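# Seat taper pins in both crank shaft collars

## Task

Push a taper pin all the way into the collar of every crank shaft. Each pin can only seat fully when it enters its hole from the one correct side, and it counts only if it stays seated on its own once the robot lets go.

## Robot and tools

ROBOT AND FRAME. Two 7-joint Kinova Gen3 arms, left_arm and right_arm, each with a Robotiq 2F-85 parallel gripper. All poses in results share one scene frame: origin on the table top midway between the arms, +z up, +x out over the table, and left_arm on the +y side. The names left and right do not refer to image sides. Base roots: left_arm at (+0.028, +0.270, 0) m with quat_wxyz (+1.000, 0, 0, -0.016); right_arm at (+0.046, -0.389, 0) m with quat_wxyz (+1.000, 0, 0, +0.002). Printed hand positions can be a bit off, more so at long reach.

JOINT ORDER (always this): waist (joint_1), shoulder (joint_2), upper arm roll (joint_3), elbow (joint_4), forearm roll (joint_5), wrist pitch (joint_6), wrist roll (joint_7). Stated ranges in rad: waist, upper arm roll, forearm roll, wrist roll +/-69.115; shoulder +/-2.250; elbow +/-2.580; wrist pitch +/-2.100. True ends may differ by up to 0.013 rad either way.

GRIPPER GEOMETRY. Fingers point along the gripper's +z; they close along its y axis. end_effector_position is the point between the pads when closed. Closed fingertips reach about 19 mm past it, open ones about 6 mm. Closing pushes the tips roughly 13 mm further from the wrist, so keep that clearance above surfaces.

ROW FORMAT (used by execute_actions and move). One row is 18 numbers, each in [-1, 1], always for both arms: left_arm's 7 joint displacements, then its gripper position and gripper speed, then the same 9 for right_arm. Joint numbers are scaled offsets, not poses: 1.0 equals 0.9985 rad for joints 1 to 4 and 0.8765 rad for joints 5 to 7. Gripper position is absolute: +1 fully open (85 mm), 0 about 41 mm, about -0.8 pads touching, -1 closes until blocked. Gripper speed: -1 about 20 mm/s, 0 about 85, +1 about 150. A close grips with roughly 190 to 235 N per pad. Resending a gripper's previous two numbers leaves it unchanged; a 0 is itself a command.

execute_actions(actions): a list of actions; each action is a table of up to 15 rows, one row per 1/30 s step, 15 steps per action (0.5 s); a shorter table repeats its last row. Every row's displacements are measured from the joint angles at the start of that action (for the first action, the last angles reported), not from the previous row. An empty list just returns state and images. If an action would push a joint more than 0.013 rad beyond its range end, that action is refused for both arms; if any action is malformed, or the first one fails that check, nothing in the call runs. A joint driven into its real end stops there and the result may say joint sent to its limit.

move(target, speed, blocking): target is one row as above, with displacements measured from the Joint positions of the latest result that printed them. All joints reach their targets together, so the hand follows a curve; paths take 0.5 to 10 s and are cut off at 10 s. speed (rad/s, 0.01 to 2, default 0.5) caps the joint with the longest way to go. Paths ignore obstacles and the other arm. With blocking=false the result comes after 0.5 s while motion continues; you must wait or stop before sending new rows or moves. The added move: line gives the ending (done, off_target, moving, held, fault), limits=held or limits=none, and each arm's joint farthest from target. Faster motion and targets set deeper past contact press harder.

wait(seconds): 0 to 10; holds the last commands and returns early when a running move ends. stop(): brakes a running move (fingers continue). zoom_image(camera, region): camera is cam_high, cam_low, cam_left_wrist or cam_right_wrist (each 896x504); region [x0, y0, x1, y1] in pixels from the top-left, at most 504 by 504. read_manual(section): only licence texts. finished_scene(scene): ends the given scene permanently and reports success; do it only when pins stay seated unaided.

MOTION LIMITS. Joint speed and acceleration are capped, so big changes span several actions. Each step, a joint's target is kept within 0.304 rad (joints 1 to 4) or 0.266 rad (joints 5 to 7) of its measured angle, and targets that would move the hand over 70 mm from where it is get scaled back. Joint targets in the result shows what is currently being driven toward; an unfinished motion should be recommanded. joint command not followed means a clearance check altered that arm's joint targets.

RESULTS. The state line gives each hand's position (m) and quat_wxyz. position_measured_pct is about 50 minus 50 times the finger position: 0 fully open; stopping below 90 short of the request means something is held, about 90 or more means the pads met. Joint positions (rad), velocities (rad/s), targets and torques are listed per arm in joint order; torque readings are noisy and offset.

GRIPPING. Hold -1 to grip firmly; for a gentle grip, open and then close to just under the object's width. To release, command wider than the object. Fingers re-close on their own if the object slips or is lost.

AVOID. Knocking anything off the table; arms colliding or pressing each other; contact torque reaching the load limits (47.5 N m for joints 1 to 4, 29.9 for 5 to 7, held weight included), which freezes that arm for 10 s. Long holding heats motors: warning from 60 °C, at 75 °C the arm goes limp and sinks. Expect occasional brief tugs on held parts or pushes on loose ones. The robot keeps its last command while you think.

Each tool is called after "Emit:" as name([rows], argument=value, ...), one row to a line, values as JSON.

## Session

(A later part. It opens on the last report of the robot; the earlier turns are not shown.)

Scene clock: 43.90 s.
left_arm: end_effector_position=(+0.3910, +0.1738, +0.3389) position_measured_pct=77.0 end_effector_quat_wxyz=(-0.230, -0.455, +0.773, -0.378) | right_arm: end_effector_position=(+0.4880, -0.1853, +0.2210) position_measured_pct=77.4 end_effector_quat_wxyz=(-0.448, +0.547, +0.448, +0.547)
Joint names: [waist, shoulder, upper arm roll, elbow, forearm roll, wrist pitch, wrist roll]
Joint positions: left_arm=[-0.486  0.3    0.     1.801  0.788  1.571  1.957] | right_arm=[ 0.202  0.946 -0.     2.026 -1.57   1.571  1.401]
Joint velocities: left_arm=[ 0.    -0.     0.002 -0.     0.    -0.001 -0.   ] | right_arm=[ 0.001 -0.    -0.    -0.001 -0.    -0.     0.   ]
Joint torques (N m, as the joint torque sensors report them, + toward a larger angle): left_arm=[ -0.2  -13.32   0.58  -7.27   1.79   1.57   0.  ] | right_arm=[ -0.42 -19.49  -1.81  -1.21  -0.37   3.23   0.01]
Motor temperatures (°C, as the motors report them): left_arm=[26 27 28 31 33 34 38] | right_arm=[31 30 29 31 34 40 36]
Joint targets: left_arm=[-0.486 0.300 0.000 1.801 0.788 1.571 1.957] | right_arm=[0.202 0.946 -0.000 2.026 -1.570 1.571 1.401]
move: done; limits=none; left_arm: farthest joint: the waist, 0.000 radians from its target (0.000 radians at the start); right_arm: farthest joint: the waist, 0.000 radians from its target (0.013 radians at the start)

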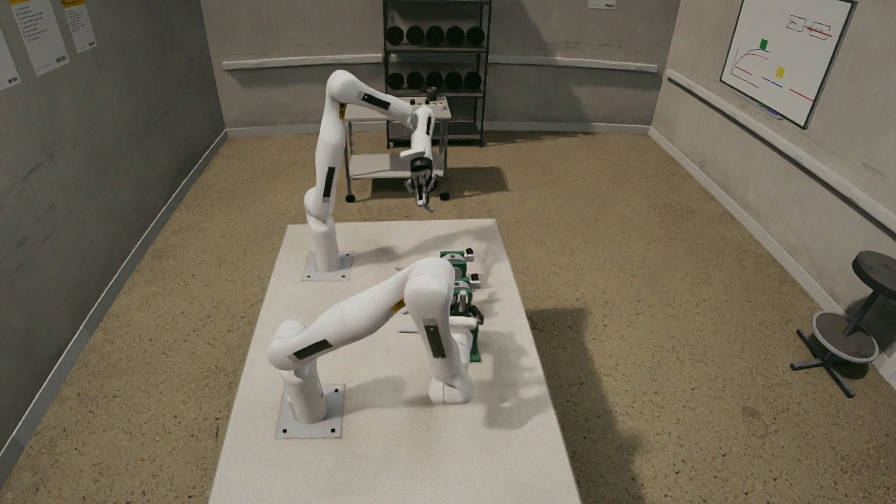

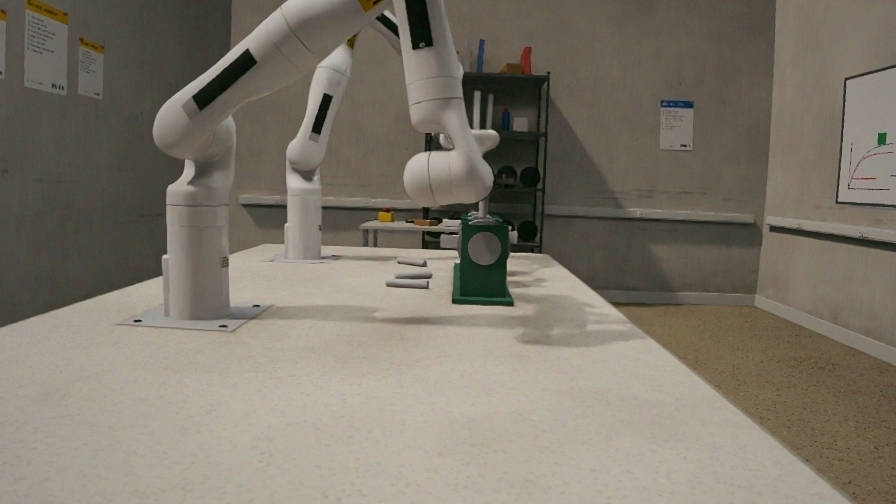

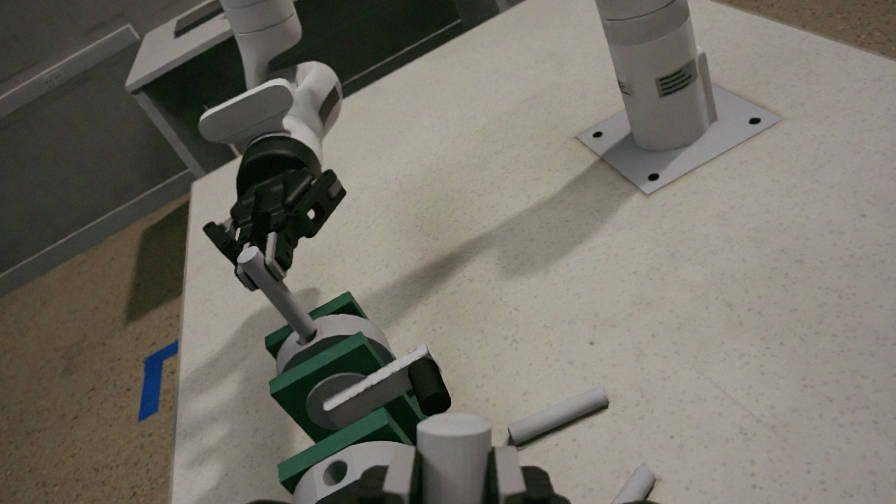

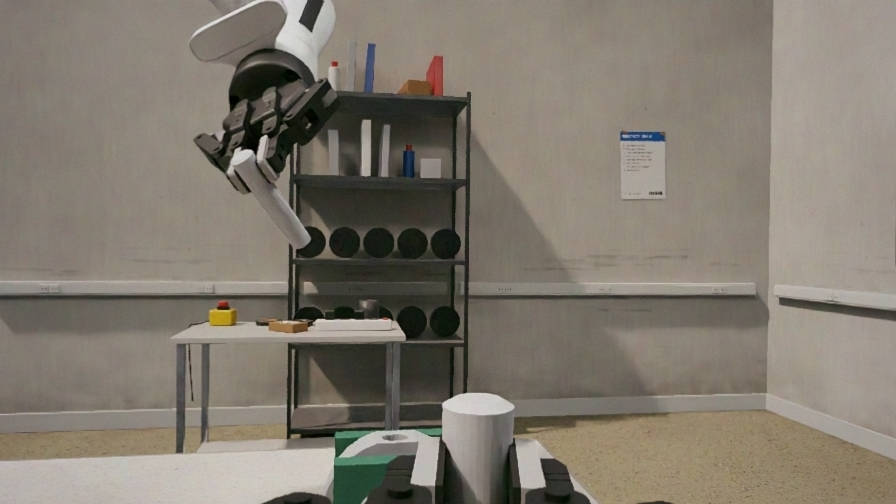

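Emit:
move(target=[0,0,0,0,0,0,0,-1,0, 0.0122,0.006,0,0.008,0,0,0.016,-1,0], speed=0.05)

Emit:
zoom_image(camera="cam_left_wrist", region=[240,270,380,380])

Emit:
zoom_image(camera="cam_low", region=[440,180,530,250])

Scene clock: 45.20 s.
left_arm: end_effector_position=(+0.3910, +0.1738, +0.3389) position_measured_pct=77.0 end_effector_quat_wxyz=(-0.230, -0.455, +0.773, -0.378) | right_arm: end_effector_position=(+0.4877, -0.1901, +0.2183) position_measured_pct=77.4 end_effector_quat_wxyz=(-0.445, +0.550, +0.445, +0.550)
Joint names: [waist, shoulder, upper arm roll, elbow, forearm roll, wrist pitch, wrist roll]
Joint positions: left_arm=[-0.486  0.3    0.     1.801  0.788  1.571  1.957] | right_arm=[ 0.214  0.952 -0.     2.034 -1.57   1.571  1.415]
Joint velocities: left_arm=[ 0.001 -0.    -0.001 -0.    -0.    -0.001  0.   ] | right_arm=[ 0.001 -0.001 -0.002 -0.    -0.     0.001  0.   ]
Joint torques (N m, as the joint torque sensors report them, + toward a larger angle): left_arm=[ -0.27 -13.41   0.52  -7.34   2.31   1.44  -0.02] | right_arm=[ -0.21 -19.47  -2.34  -1.15  -0.17   3.69  -0.38]
Motor temperatures (°C, as the motors report them): left_arm=[26 27 28 31 33 34 38] | right_arm=[31 30 29 31 34 40 36]
Joint targets: left_arm=[-0.486 0.300 0.000 1.801 0.788 1.571 1.957] | right_arm=[0.214 0.952 -0.000 2.034 -1.570 1.571 1.415]
move: done; limits=none; left_arm: farthest joint: the waist, 0.000 radians from its target (0.000 radians at the start); right_arm: farthest joint: the waist, 0.000 radians from its target (0.012 radians at the start)

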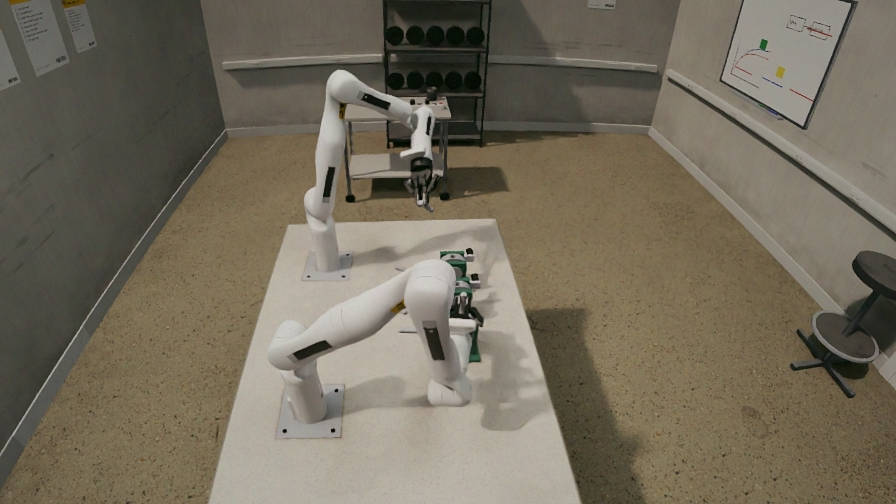

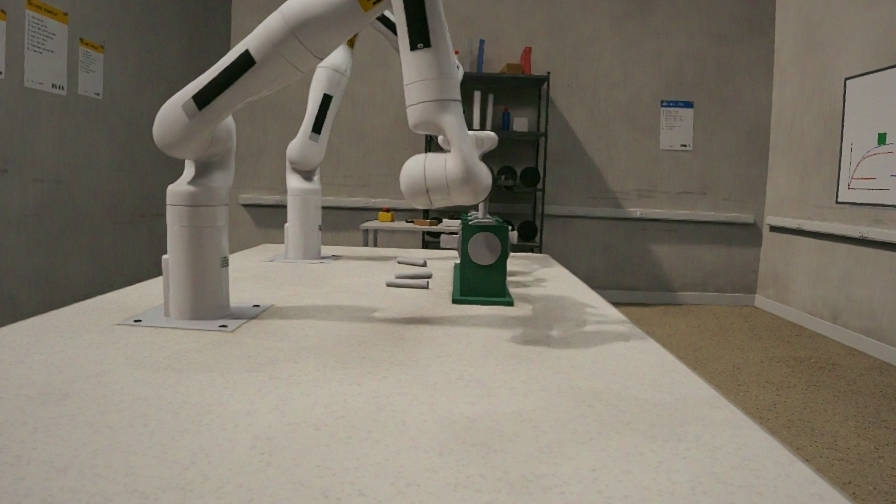

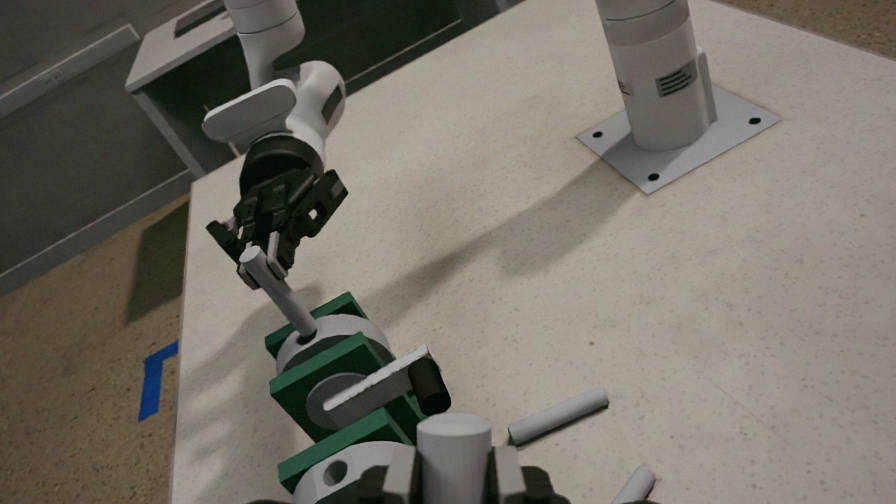

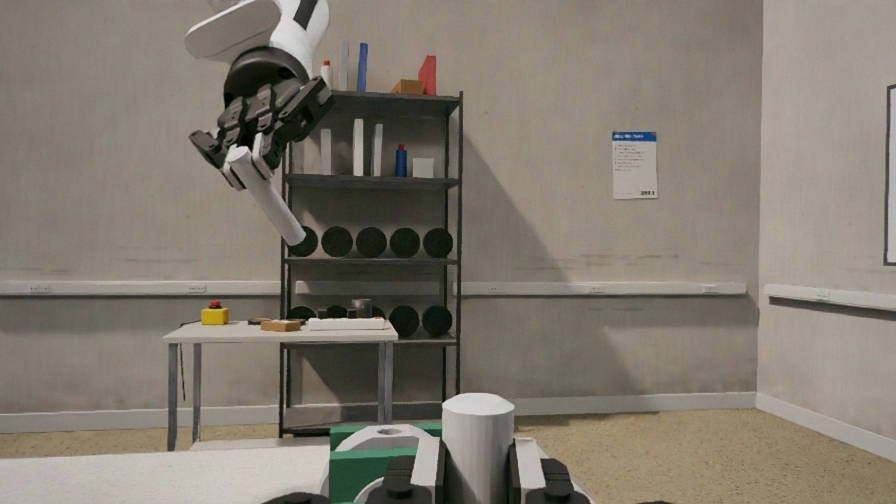

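Region (240, 270, 380, 380) of cam_left_wrist's 896x504 image, scaled by 3.600; it fills the top 396 rows of this view, and the rest is white.

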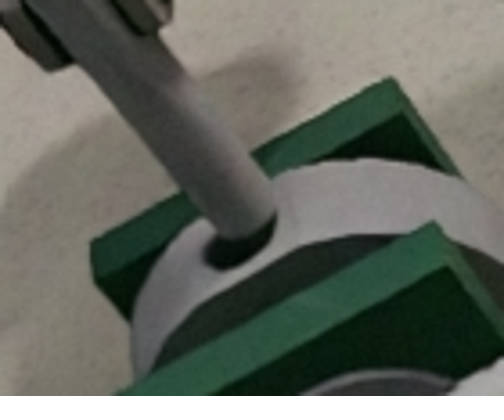

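Region (440, 180, 530, 250) of cam_low's 896x504 image, scaled by 5.600, with more detail than that image has.

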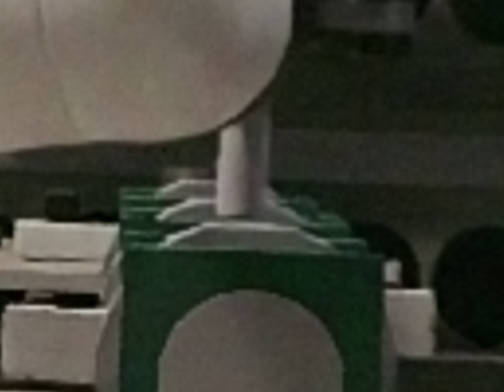

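Emit:
execute_actions([
  [[0,0,0,0,0,0,0,-1,0, -0.001,0.002,0,-0.0075,0,0,-0.006,-1,0]],
  [[0,0,0,0,0,0,0,-1,0, 0,0.007,0,-0.0014,0,0,0.0065,-1,0]],
  [[0,0,0,0,0,0,0,-1,0, 0,0.007,0,-0.0014,0,0,0.0065,-1,0]],
])

Emit:
zoom_image(camera="cam_left_wrist", region=[240,270,380,380])

Scene clock: 47.17 s.
left_arm: end_effector_position=(+0.3910, +0.1738, +0.3389) position_measured_pct=77.0 end_effector_quat_wxyz=(-0.230, -0.455, +0.773, -0.378) | right_arm: end_effector_position=(+0.4895, -0.1896, +0.2135) position_measured_pct=77.4 end_effector_quat_wxyz=(-0.445, +0.548, +0.445, +0.550)
Joint names: [waist, shoulder, upper arm roll, elbow, forearm roll, wrist pitch, wrist roll]
Joint positions: left_arm=[-0.486  0.3    0.     1.801  0.788  1.571  1.957] | right_arm=[ 0.213  0.967 -0.001  2.024 -1.57   1.572  1.422]
Joint velocities: left_arm=[ 0.     0.     0.002  0.     0.     0.    -0.   ] | right_arm=[-0.    -0.     0.001 -0.     0.     0.001 -0.   ]
Joint torques (N m, as the joint torque sensors report them, + toward a larger angle): left_arm=[ -0.45 -13.46   0.85  -7.31   2.08   1.64  -0.04] | right_arm=[  0.48 -17.85  -1.3   -0.44  -0.19   2.45  -0.19]
Motor temperatures (°C, as the motors report them): left_arm=[26 27 28 31 33 34 38] | right_arm=[31 30 29 31 34 40 36]
Joint targets: left_arm=[-0.486 0.300 0.000 1.801 0.788 1.571 1.957] | right_arm=[0.213 0.968 -0.000 2.024 -1.570 1.571 1.422]

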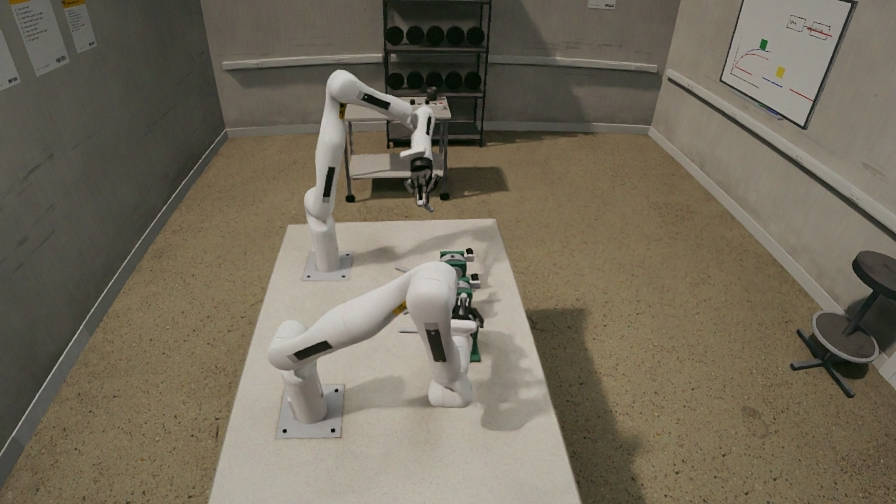

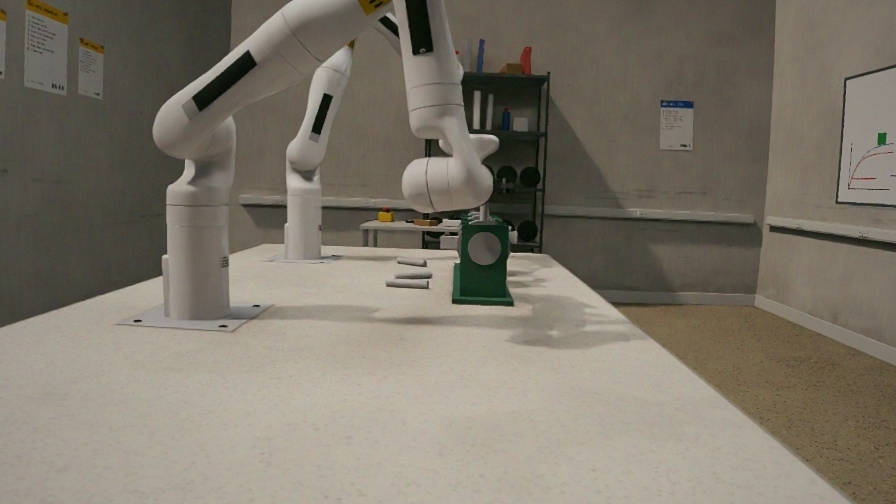

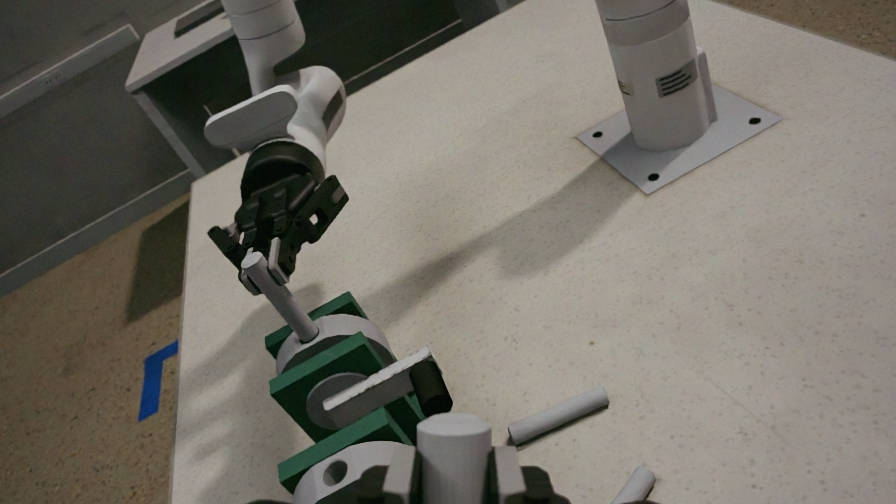

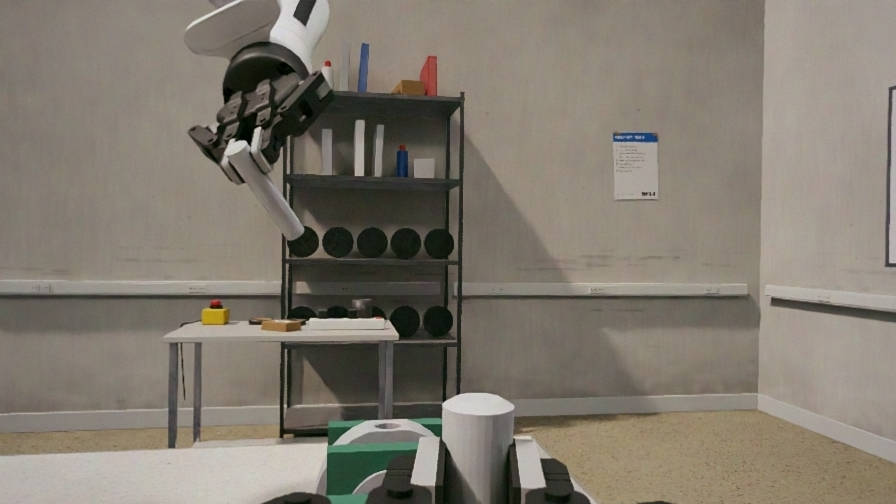

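Region (240, 270, 380, 380) of cam_left_wrist's 896x504 image, scaled by 3.600; it fills the top 396 rows of this view, and the rest is white.

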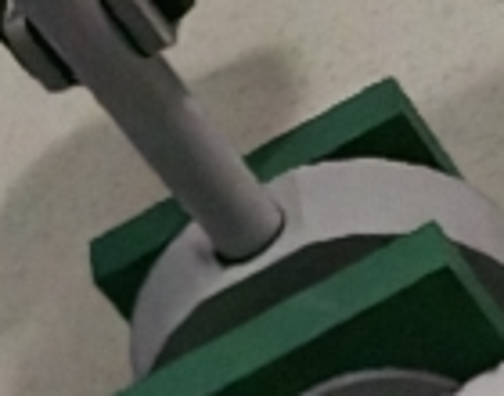

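Emit:
execute_actions([
  [[0,0,0,0,0,0,0,-1,0, -0.0017,0.006,0,-0.001,0,0,0.005,-1,0]],
  [[0,0,0,0,0,0,0,-1,0, 0,0.008,0,-0.0016,0,0,0.007,-1,0]],
])

Emit:
zoom_image(camera="cam_left_wrist", region=[240,270,380,380])

Scene clock: 48.47 s.
left_arm: end_effector_position=(+0.3910, +0.1738, +0.3389) position_measured_pct=77.0 end_effector_quat_wxyz=(-0.230, -0.455, +0.773, -0.378) | right_arm: end_effector_position=(+0.4894, -0.1888, +0.2082) position_measured_pct=77.4 end_effector_quat_wxyz=(-0.446, +0.548, +0.446, +0.550)
Joint names: [waist, shoulder, upper arm roll, elbow, forearm roll, wrist pitch, wrist roll]
Joint positions: left_arm=[-0.486  0.3    0.     1.801  0.788  1.571  1.957] | right_arm=[ 0.211  0.981 -0.001  2.02  -1.571  1.572  1.432]
Joint velocities: left_arm=[-0.     0.    -0.001  0.     0.    -0.001 -0.   ] | right_arm=[ 0.    -0.    -0.002  0.001 -0.     0.    -0.   ]
Joint torques (N m, as the joint torque sensors report them, + toward a larger angle): left_arm=[  0.44 -14.09   0.97  -7.25   1.75   1.62  -0.32] | right_arm=[ -0.3  -19.41  -1.79  -0.63  -0.25   3.51  -0.19]
Motor temperatures (°C, as the motors report them): left_arm=[26 27 28 31 33 34 38] | right_arm=[31 30 29 31 34 40 36]
Joint targets: left_arm=[-0.486 0.300 0.000 1.801 0.788 1.571 1.957] | right_arm=[0.211 0.981 -0.001 2.021 -1.571 1.572 1.432]

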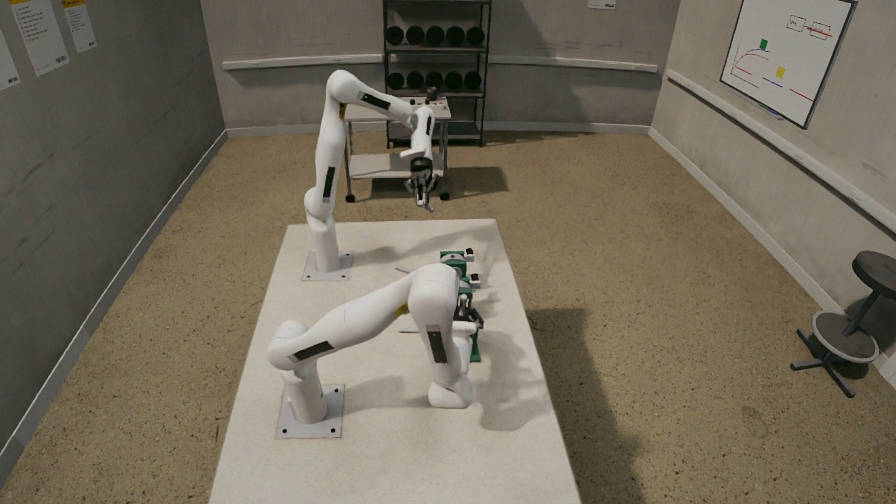

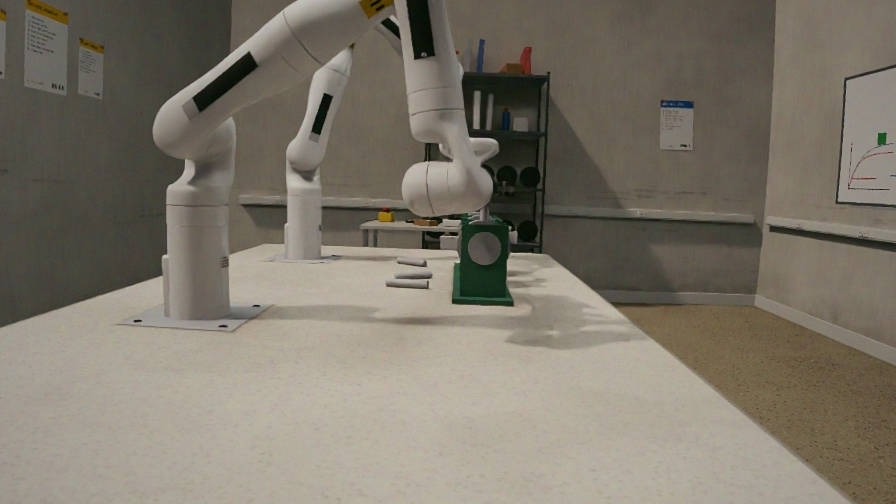

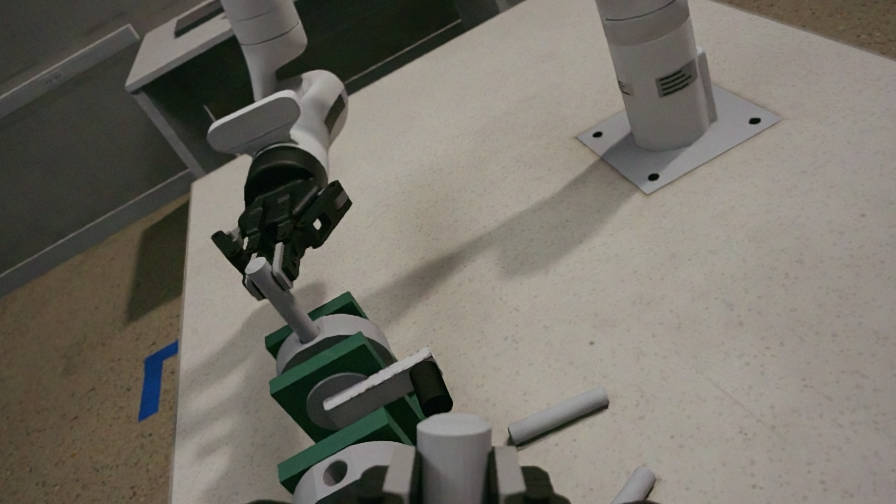

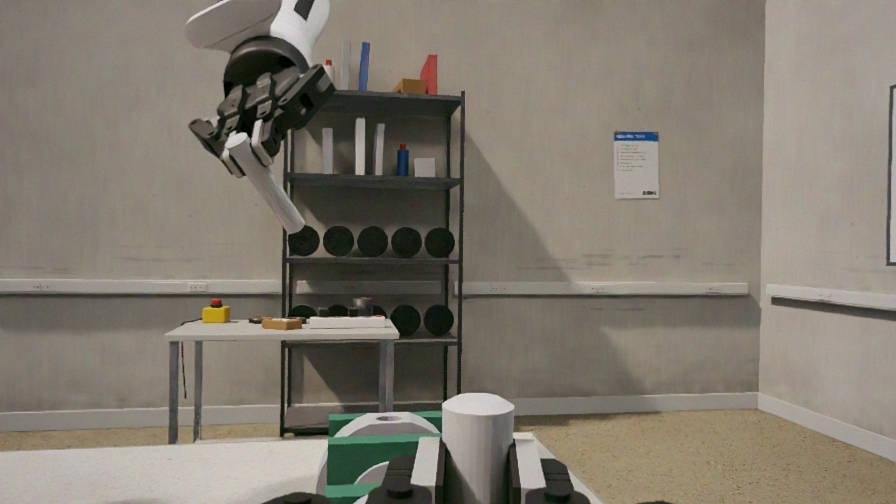

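Region (240, 270, 380, 380) of cam_left_wrist's 896x504 image, scaled by 3.600; it fills the top 396 rows of this view, and the rest is white.

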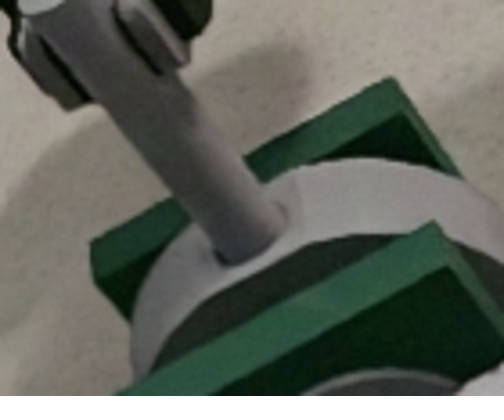

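Emit:
move(target=[-0.02,0.565,0,0.394,0.893,0,-0.346,-1,0, 0,0.047,0,-0.016,0,0,0.035,-1,0], speed=0.5)

Emit:
execute_actions([
  [[0,0,0,0,0,0,0,-1,0, 0,0,0,0,0,0,0,-0.3,-1]],
  [[0,0,0,0,0,0,0,-1,0, 0,0,0,0,0,0,0,-0.3,-1]],
])

Scene clock: 51.10 s.
left_arm: end_effector_position=(+0.4892, +0.1289, +0.2452) position_measured_pct=77.0 end_effector_quat_wxyz=(+0.369, +0.603, -0.369, +0.604) | right_arm: end_effector_position=(+0.4901, -0.1887, +0.1904) position_measured_pct=77.4 end_effector_quat_wxyz=(-0.446, +0.548, +0.446, +0.550)
Joint names: [waist, shoulder, upper arm roll, elbow, forearm roll, wrist pitch, wrist roll]
Joint positions: left_arm=[-0.505  0.864  0.     2.194  1.571  1.571  1.654] | right_arm=[ 0.21   1.028 -0.001  2.005 -1.571  1.572  1.463]
Joint velocities: left_arm=[-0.     0.002  0.     0.    -0.     0.     0.   ] | right_arm=[-0.    -0.001  0.    -0.    -0.    -0.001 -0.   ]
Joint torques (N m, as the joint torque sensors report them, + toward a larger angle): left_arm=[ -0.36 -17.39   2.61  -0.92   0.14   3.15  -0.14] | right_arm=[  0.31 -19.5   -2.16  -0.5   -0.38   3.53  -0.11]
Motor temperatures (°C, as the motors report them): left_arm=[26 27 28 31 33 34 38] | right_arm=[31 30 29 31 34 40 36]
Joint targets: left_arm=[-0.505 0.864 0.000 2.194 1.571 1.571 1.654] | right_arm=[0.211 1.028 -0.001 2.004 -1.571 1.572 1.463]
move: done; limits=none; left_arm: farthest joint: the waist, 0.000 radians from its target (0.020 radians at the start); right_arm: farthest joint: the waist, 0.001 radians from its target (0.000 radians at the start)

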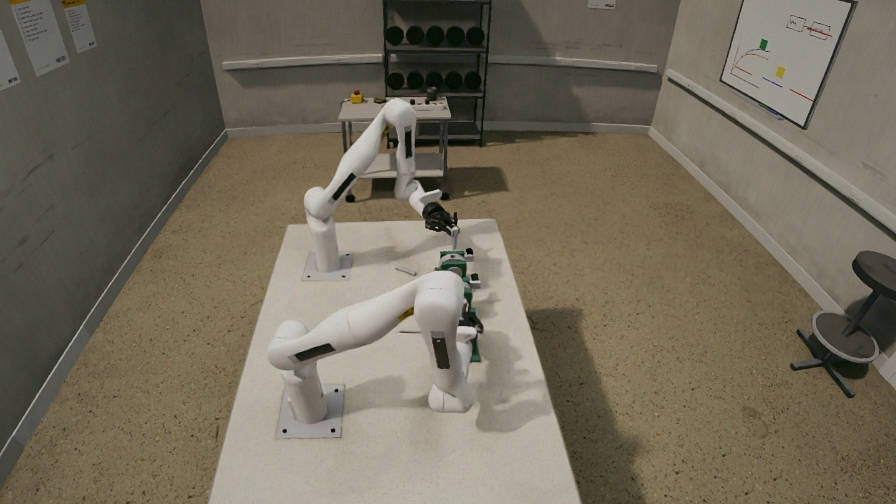

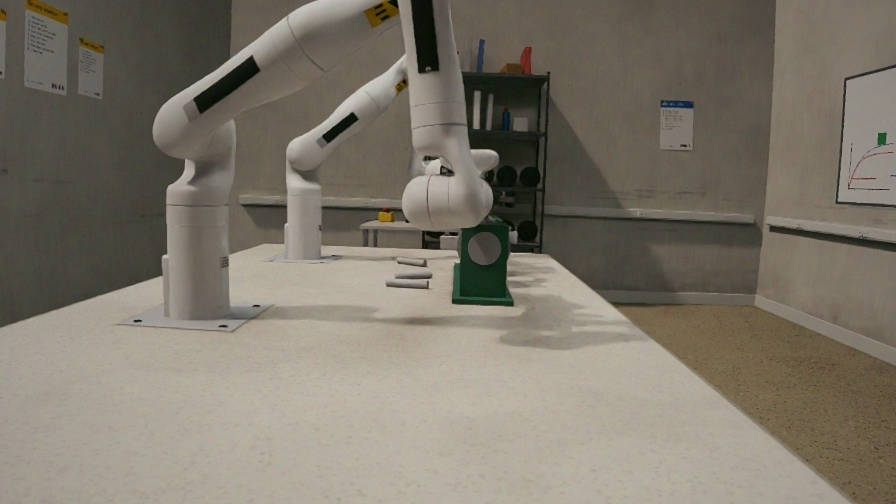

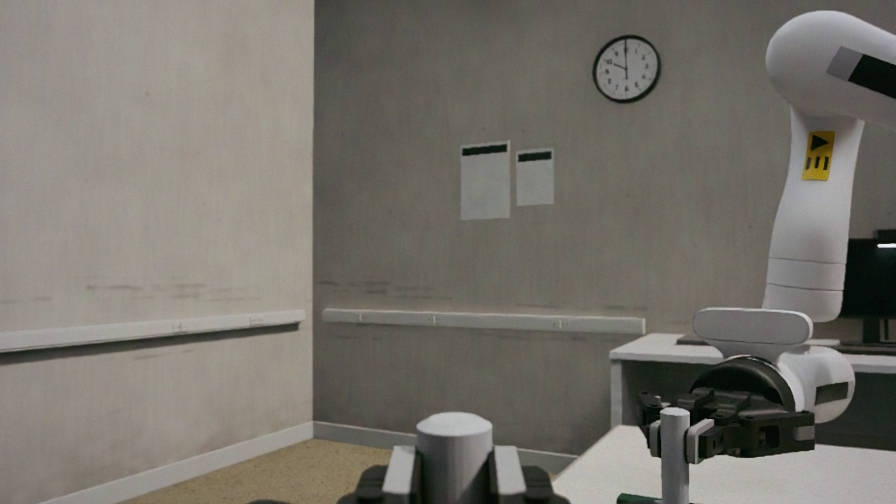

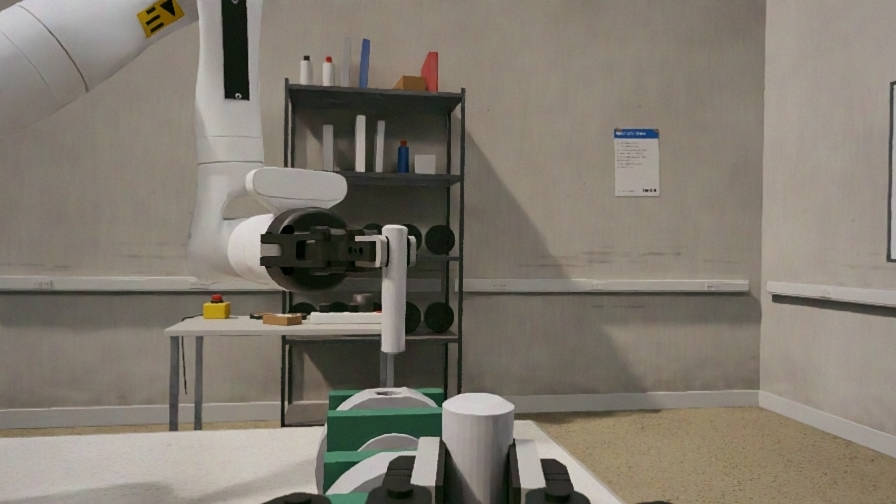

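Scene clock: 52.10 s.
left_arm: end_effector_position=(+0.4892, +0.1289, +0.2452) position_measured_pct=77.0 end_effector_quat_wxyz=(+0.369, +0.603, -0.369, +0.604) | right_arm: end_effector_position=(+0.4901, -0.1886, +0.1906) position_measured_pct=65.1 end_effector_quat_wxyz=(-0.446, +0.548, +0.446, +0.550)
Joint names: [waist, shoulder, upper arm roll, elbow, forearm roll, wrist pitch, wrist roll]
Joint positions: left_arm=[-0.505  0.864  0.     2.194  1.571  1.571  1.654] | right_arm=[ 0.21   1.027 -0.001  2.005 -1.571  1.572  1.463]
Joint velocities: left_arm=[-0.    -0.     0.001 -0.001  0.    -0.001 -0.   ] | right_arm=[-0.    -0.    -0.     0.002 -0.     0.    -0.   ]
Joint torques (N m, as the joint torque sensors report them, + toward a larger angle): left_arm=[ -0.14 -17.69   2.73  -0.79   0.13   3.3   -0.29] | right_arm=[ -0.44 -18.93  -1.85  -0.4   -0.38   3.03  -0.1 ]
Motor temperatures (°C, as the motors report them): left_arm=[26 27 28 31 33 34 38] | right_arm=[31 30 29 31 34 40 36]
Joint targets: left_arm=[-0.505 0.864 0.000 2.194 1.571 1.571 1.654] | right_arm=[0.210 1.027 -0.001 2.005 -1.571 1.572 1.463]

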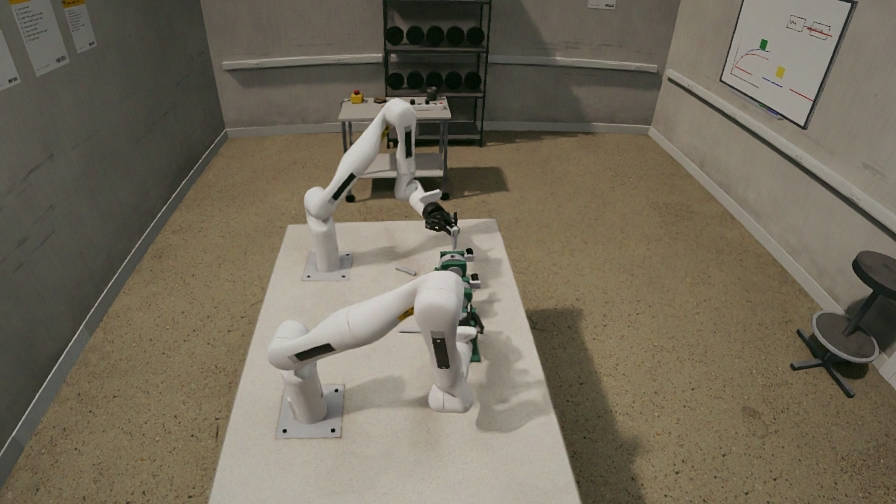

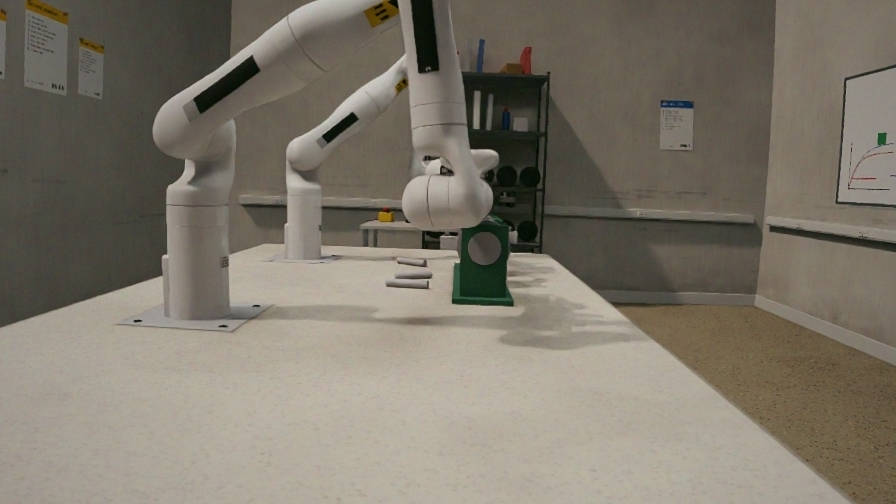

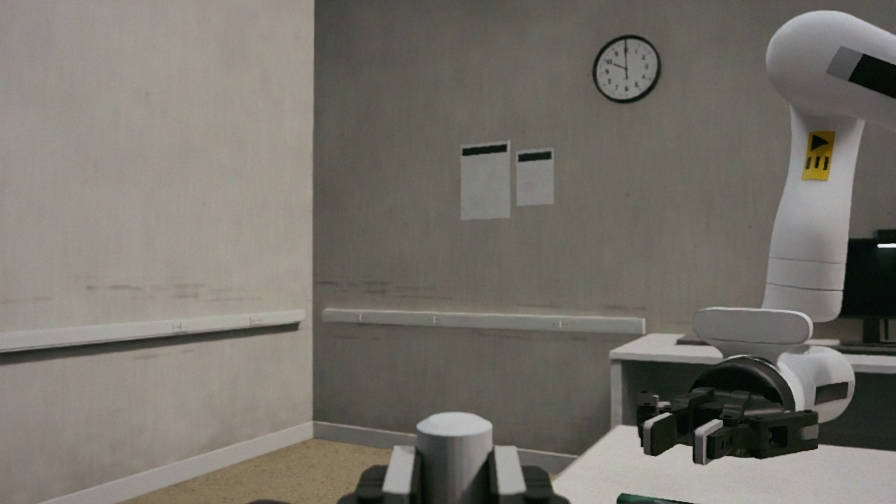

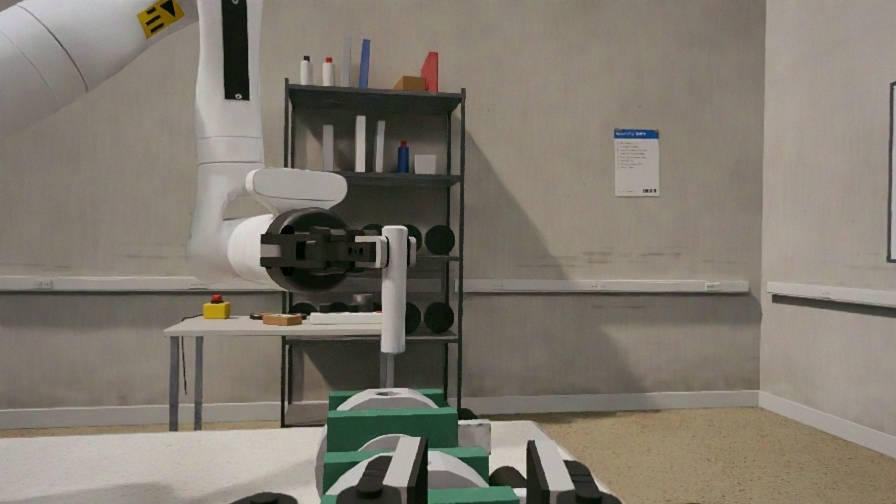

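Emit:
move(target=[-0.004,0.057,0,0.003,0,0,-0.069,-1,0, -0.02,-0.598,0,-0.405,0.9,0,-0.57,0,0], speed=0.7)

Scene clock: 54.40 s.
left_arm: end_effector_position=(+0.4864, +0.1290, +0.2255) position_measured_pct=77.0 end_effector_quat_wxyz=(+0.367, +0.603, -0.368, +0.604) | right_arm: end_effector_position=(+0.4341, -0.2637, +0.3298) position_measured_pct=50.0 end_effector_quat_wxyz=(-0.284, +0.428, +0.797, +0.319)
Joint names: [waist, shoulder, upper arm roll, elbow, forearm roll, wrist pitch, wrist roll]
Joint positions: left_arm=[-0.509  0.921  0.     2.197  1.571  1.571  1.593] | right_arm=[ 0.19   0.431 -0.001  1.6   -0.782  1.572  0.963]
Joint velocities: left_arm=[-0.001  0.     0.     0.     0.    -0.001  0.   ] | right_arm=[-0.    -0.003 -0.     0.002  0.    -0.001  0.   ]
Joint torques (N m, as the joint torque sensors report them, + toward a larger angle): left_arm=[ -0.49 -17.39   2.81  -0.77   0.43   3.26  -0.2 ] | right_arm=[ -0.3  -15.93  -0.41  -6.81  -1.73   1.45  -0.12]
Motor temperatures (°C, as the motors report them): left_arm=[26 27 28 31 33 34 38] | right_arm=[31 30 29 31 34 40 36]
Joint targets: left_arm=[-0.509 0.921 0.000 2.197 1.571 1.571 1.593] | right_arm=[0.190 0.430 -0.001 1.600 -0.782 1.572 0.963]
move: done; limits=none; left_arm: farthest joint: the waist, 0.000 radians from its target (0.004 radians at the start); right_arm: farthest joint: the shoulder, 0.001 radians from its target (0.598 radians at the start)

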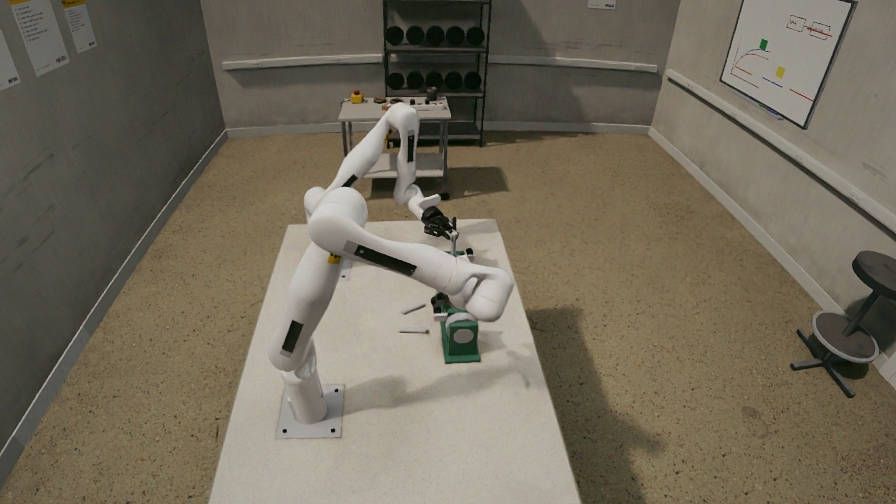

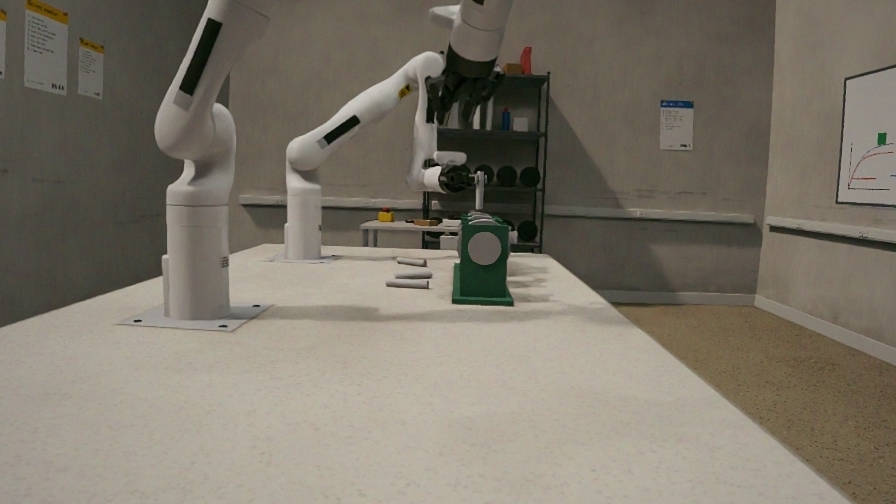

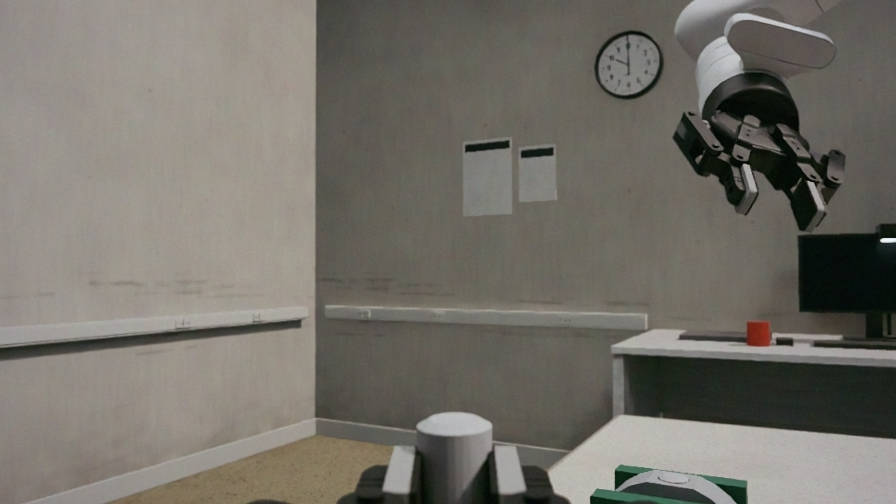

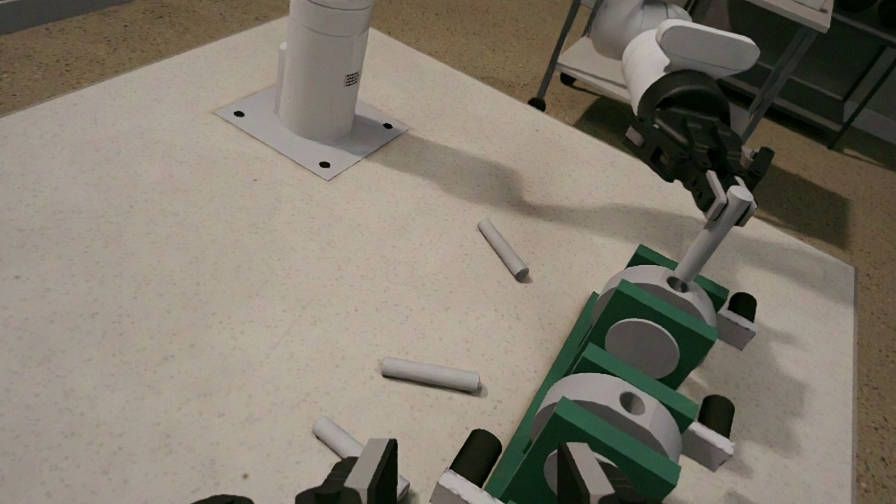

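Pin 1 is flush.

Emit:
zoom_image(camera="cam_right_wrist", region=[620,210,760,320])

Emit:
zoom_image(camera="cam_low", region=[445,180,515,235])

Region (620, 210, 760, 320) of cam_right_wrist's 896x504 image, scaled by 3.600; it fills the top 396 rows of this view, and the rest is white.

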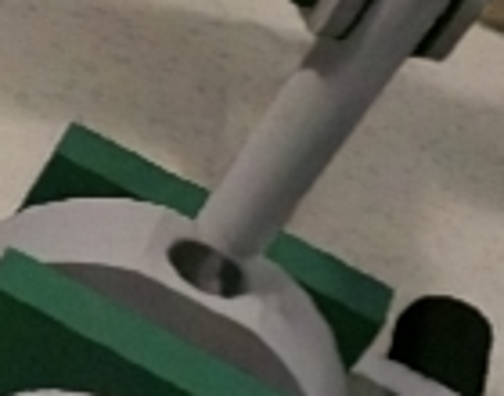

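Region (445, 180, 515, 235) of cam_low's 896x504 image, scaled by 7.200, with more detail than that image has; it fills the top 396 rows of this view, and the rest is white.

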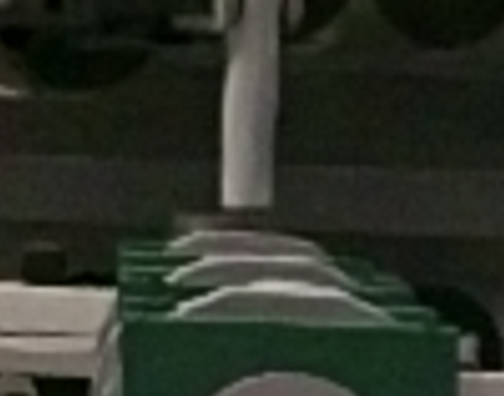

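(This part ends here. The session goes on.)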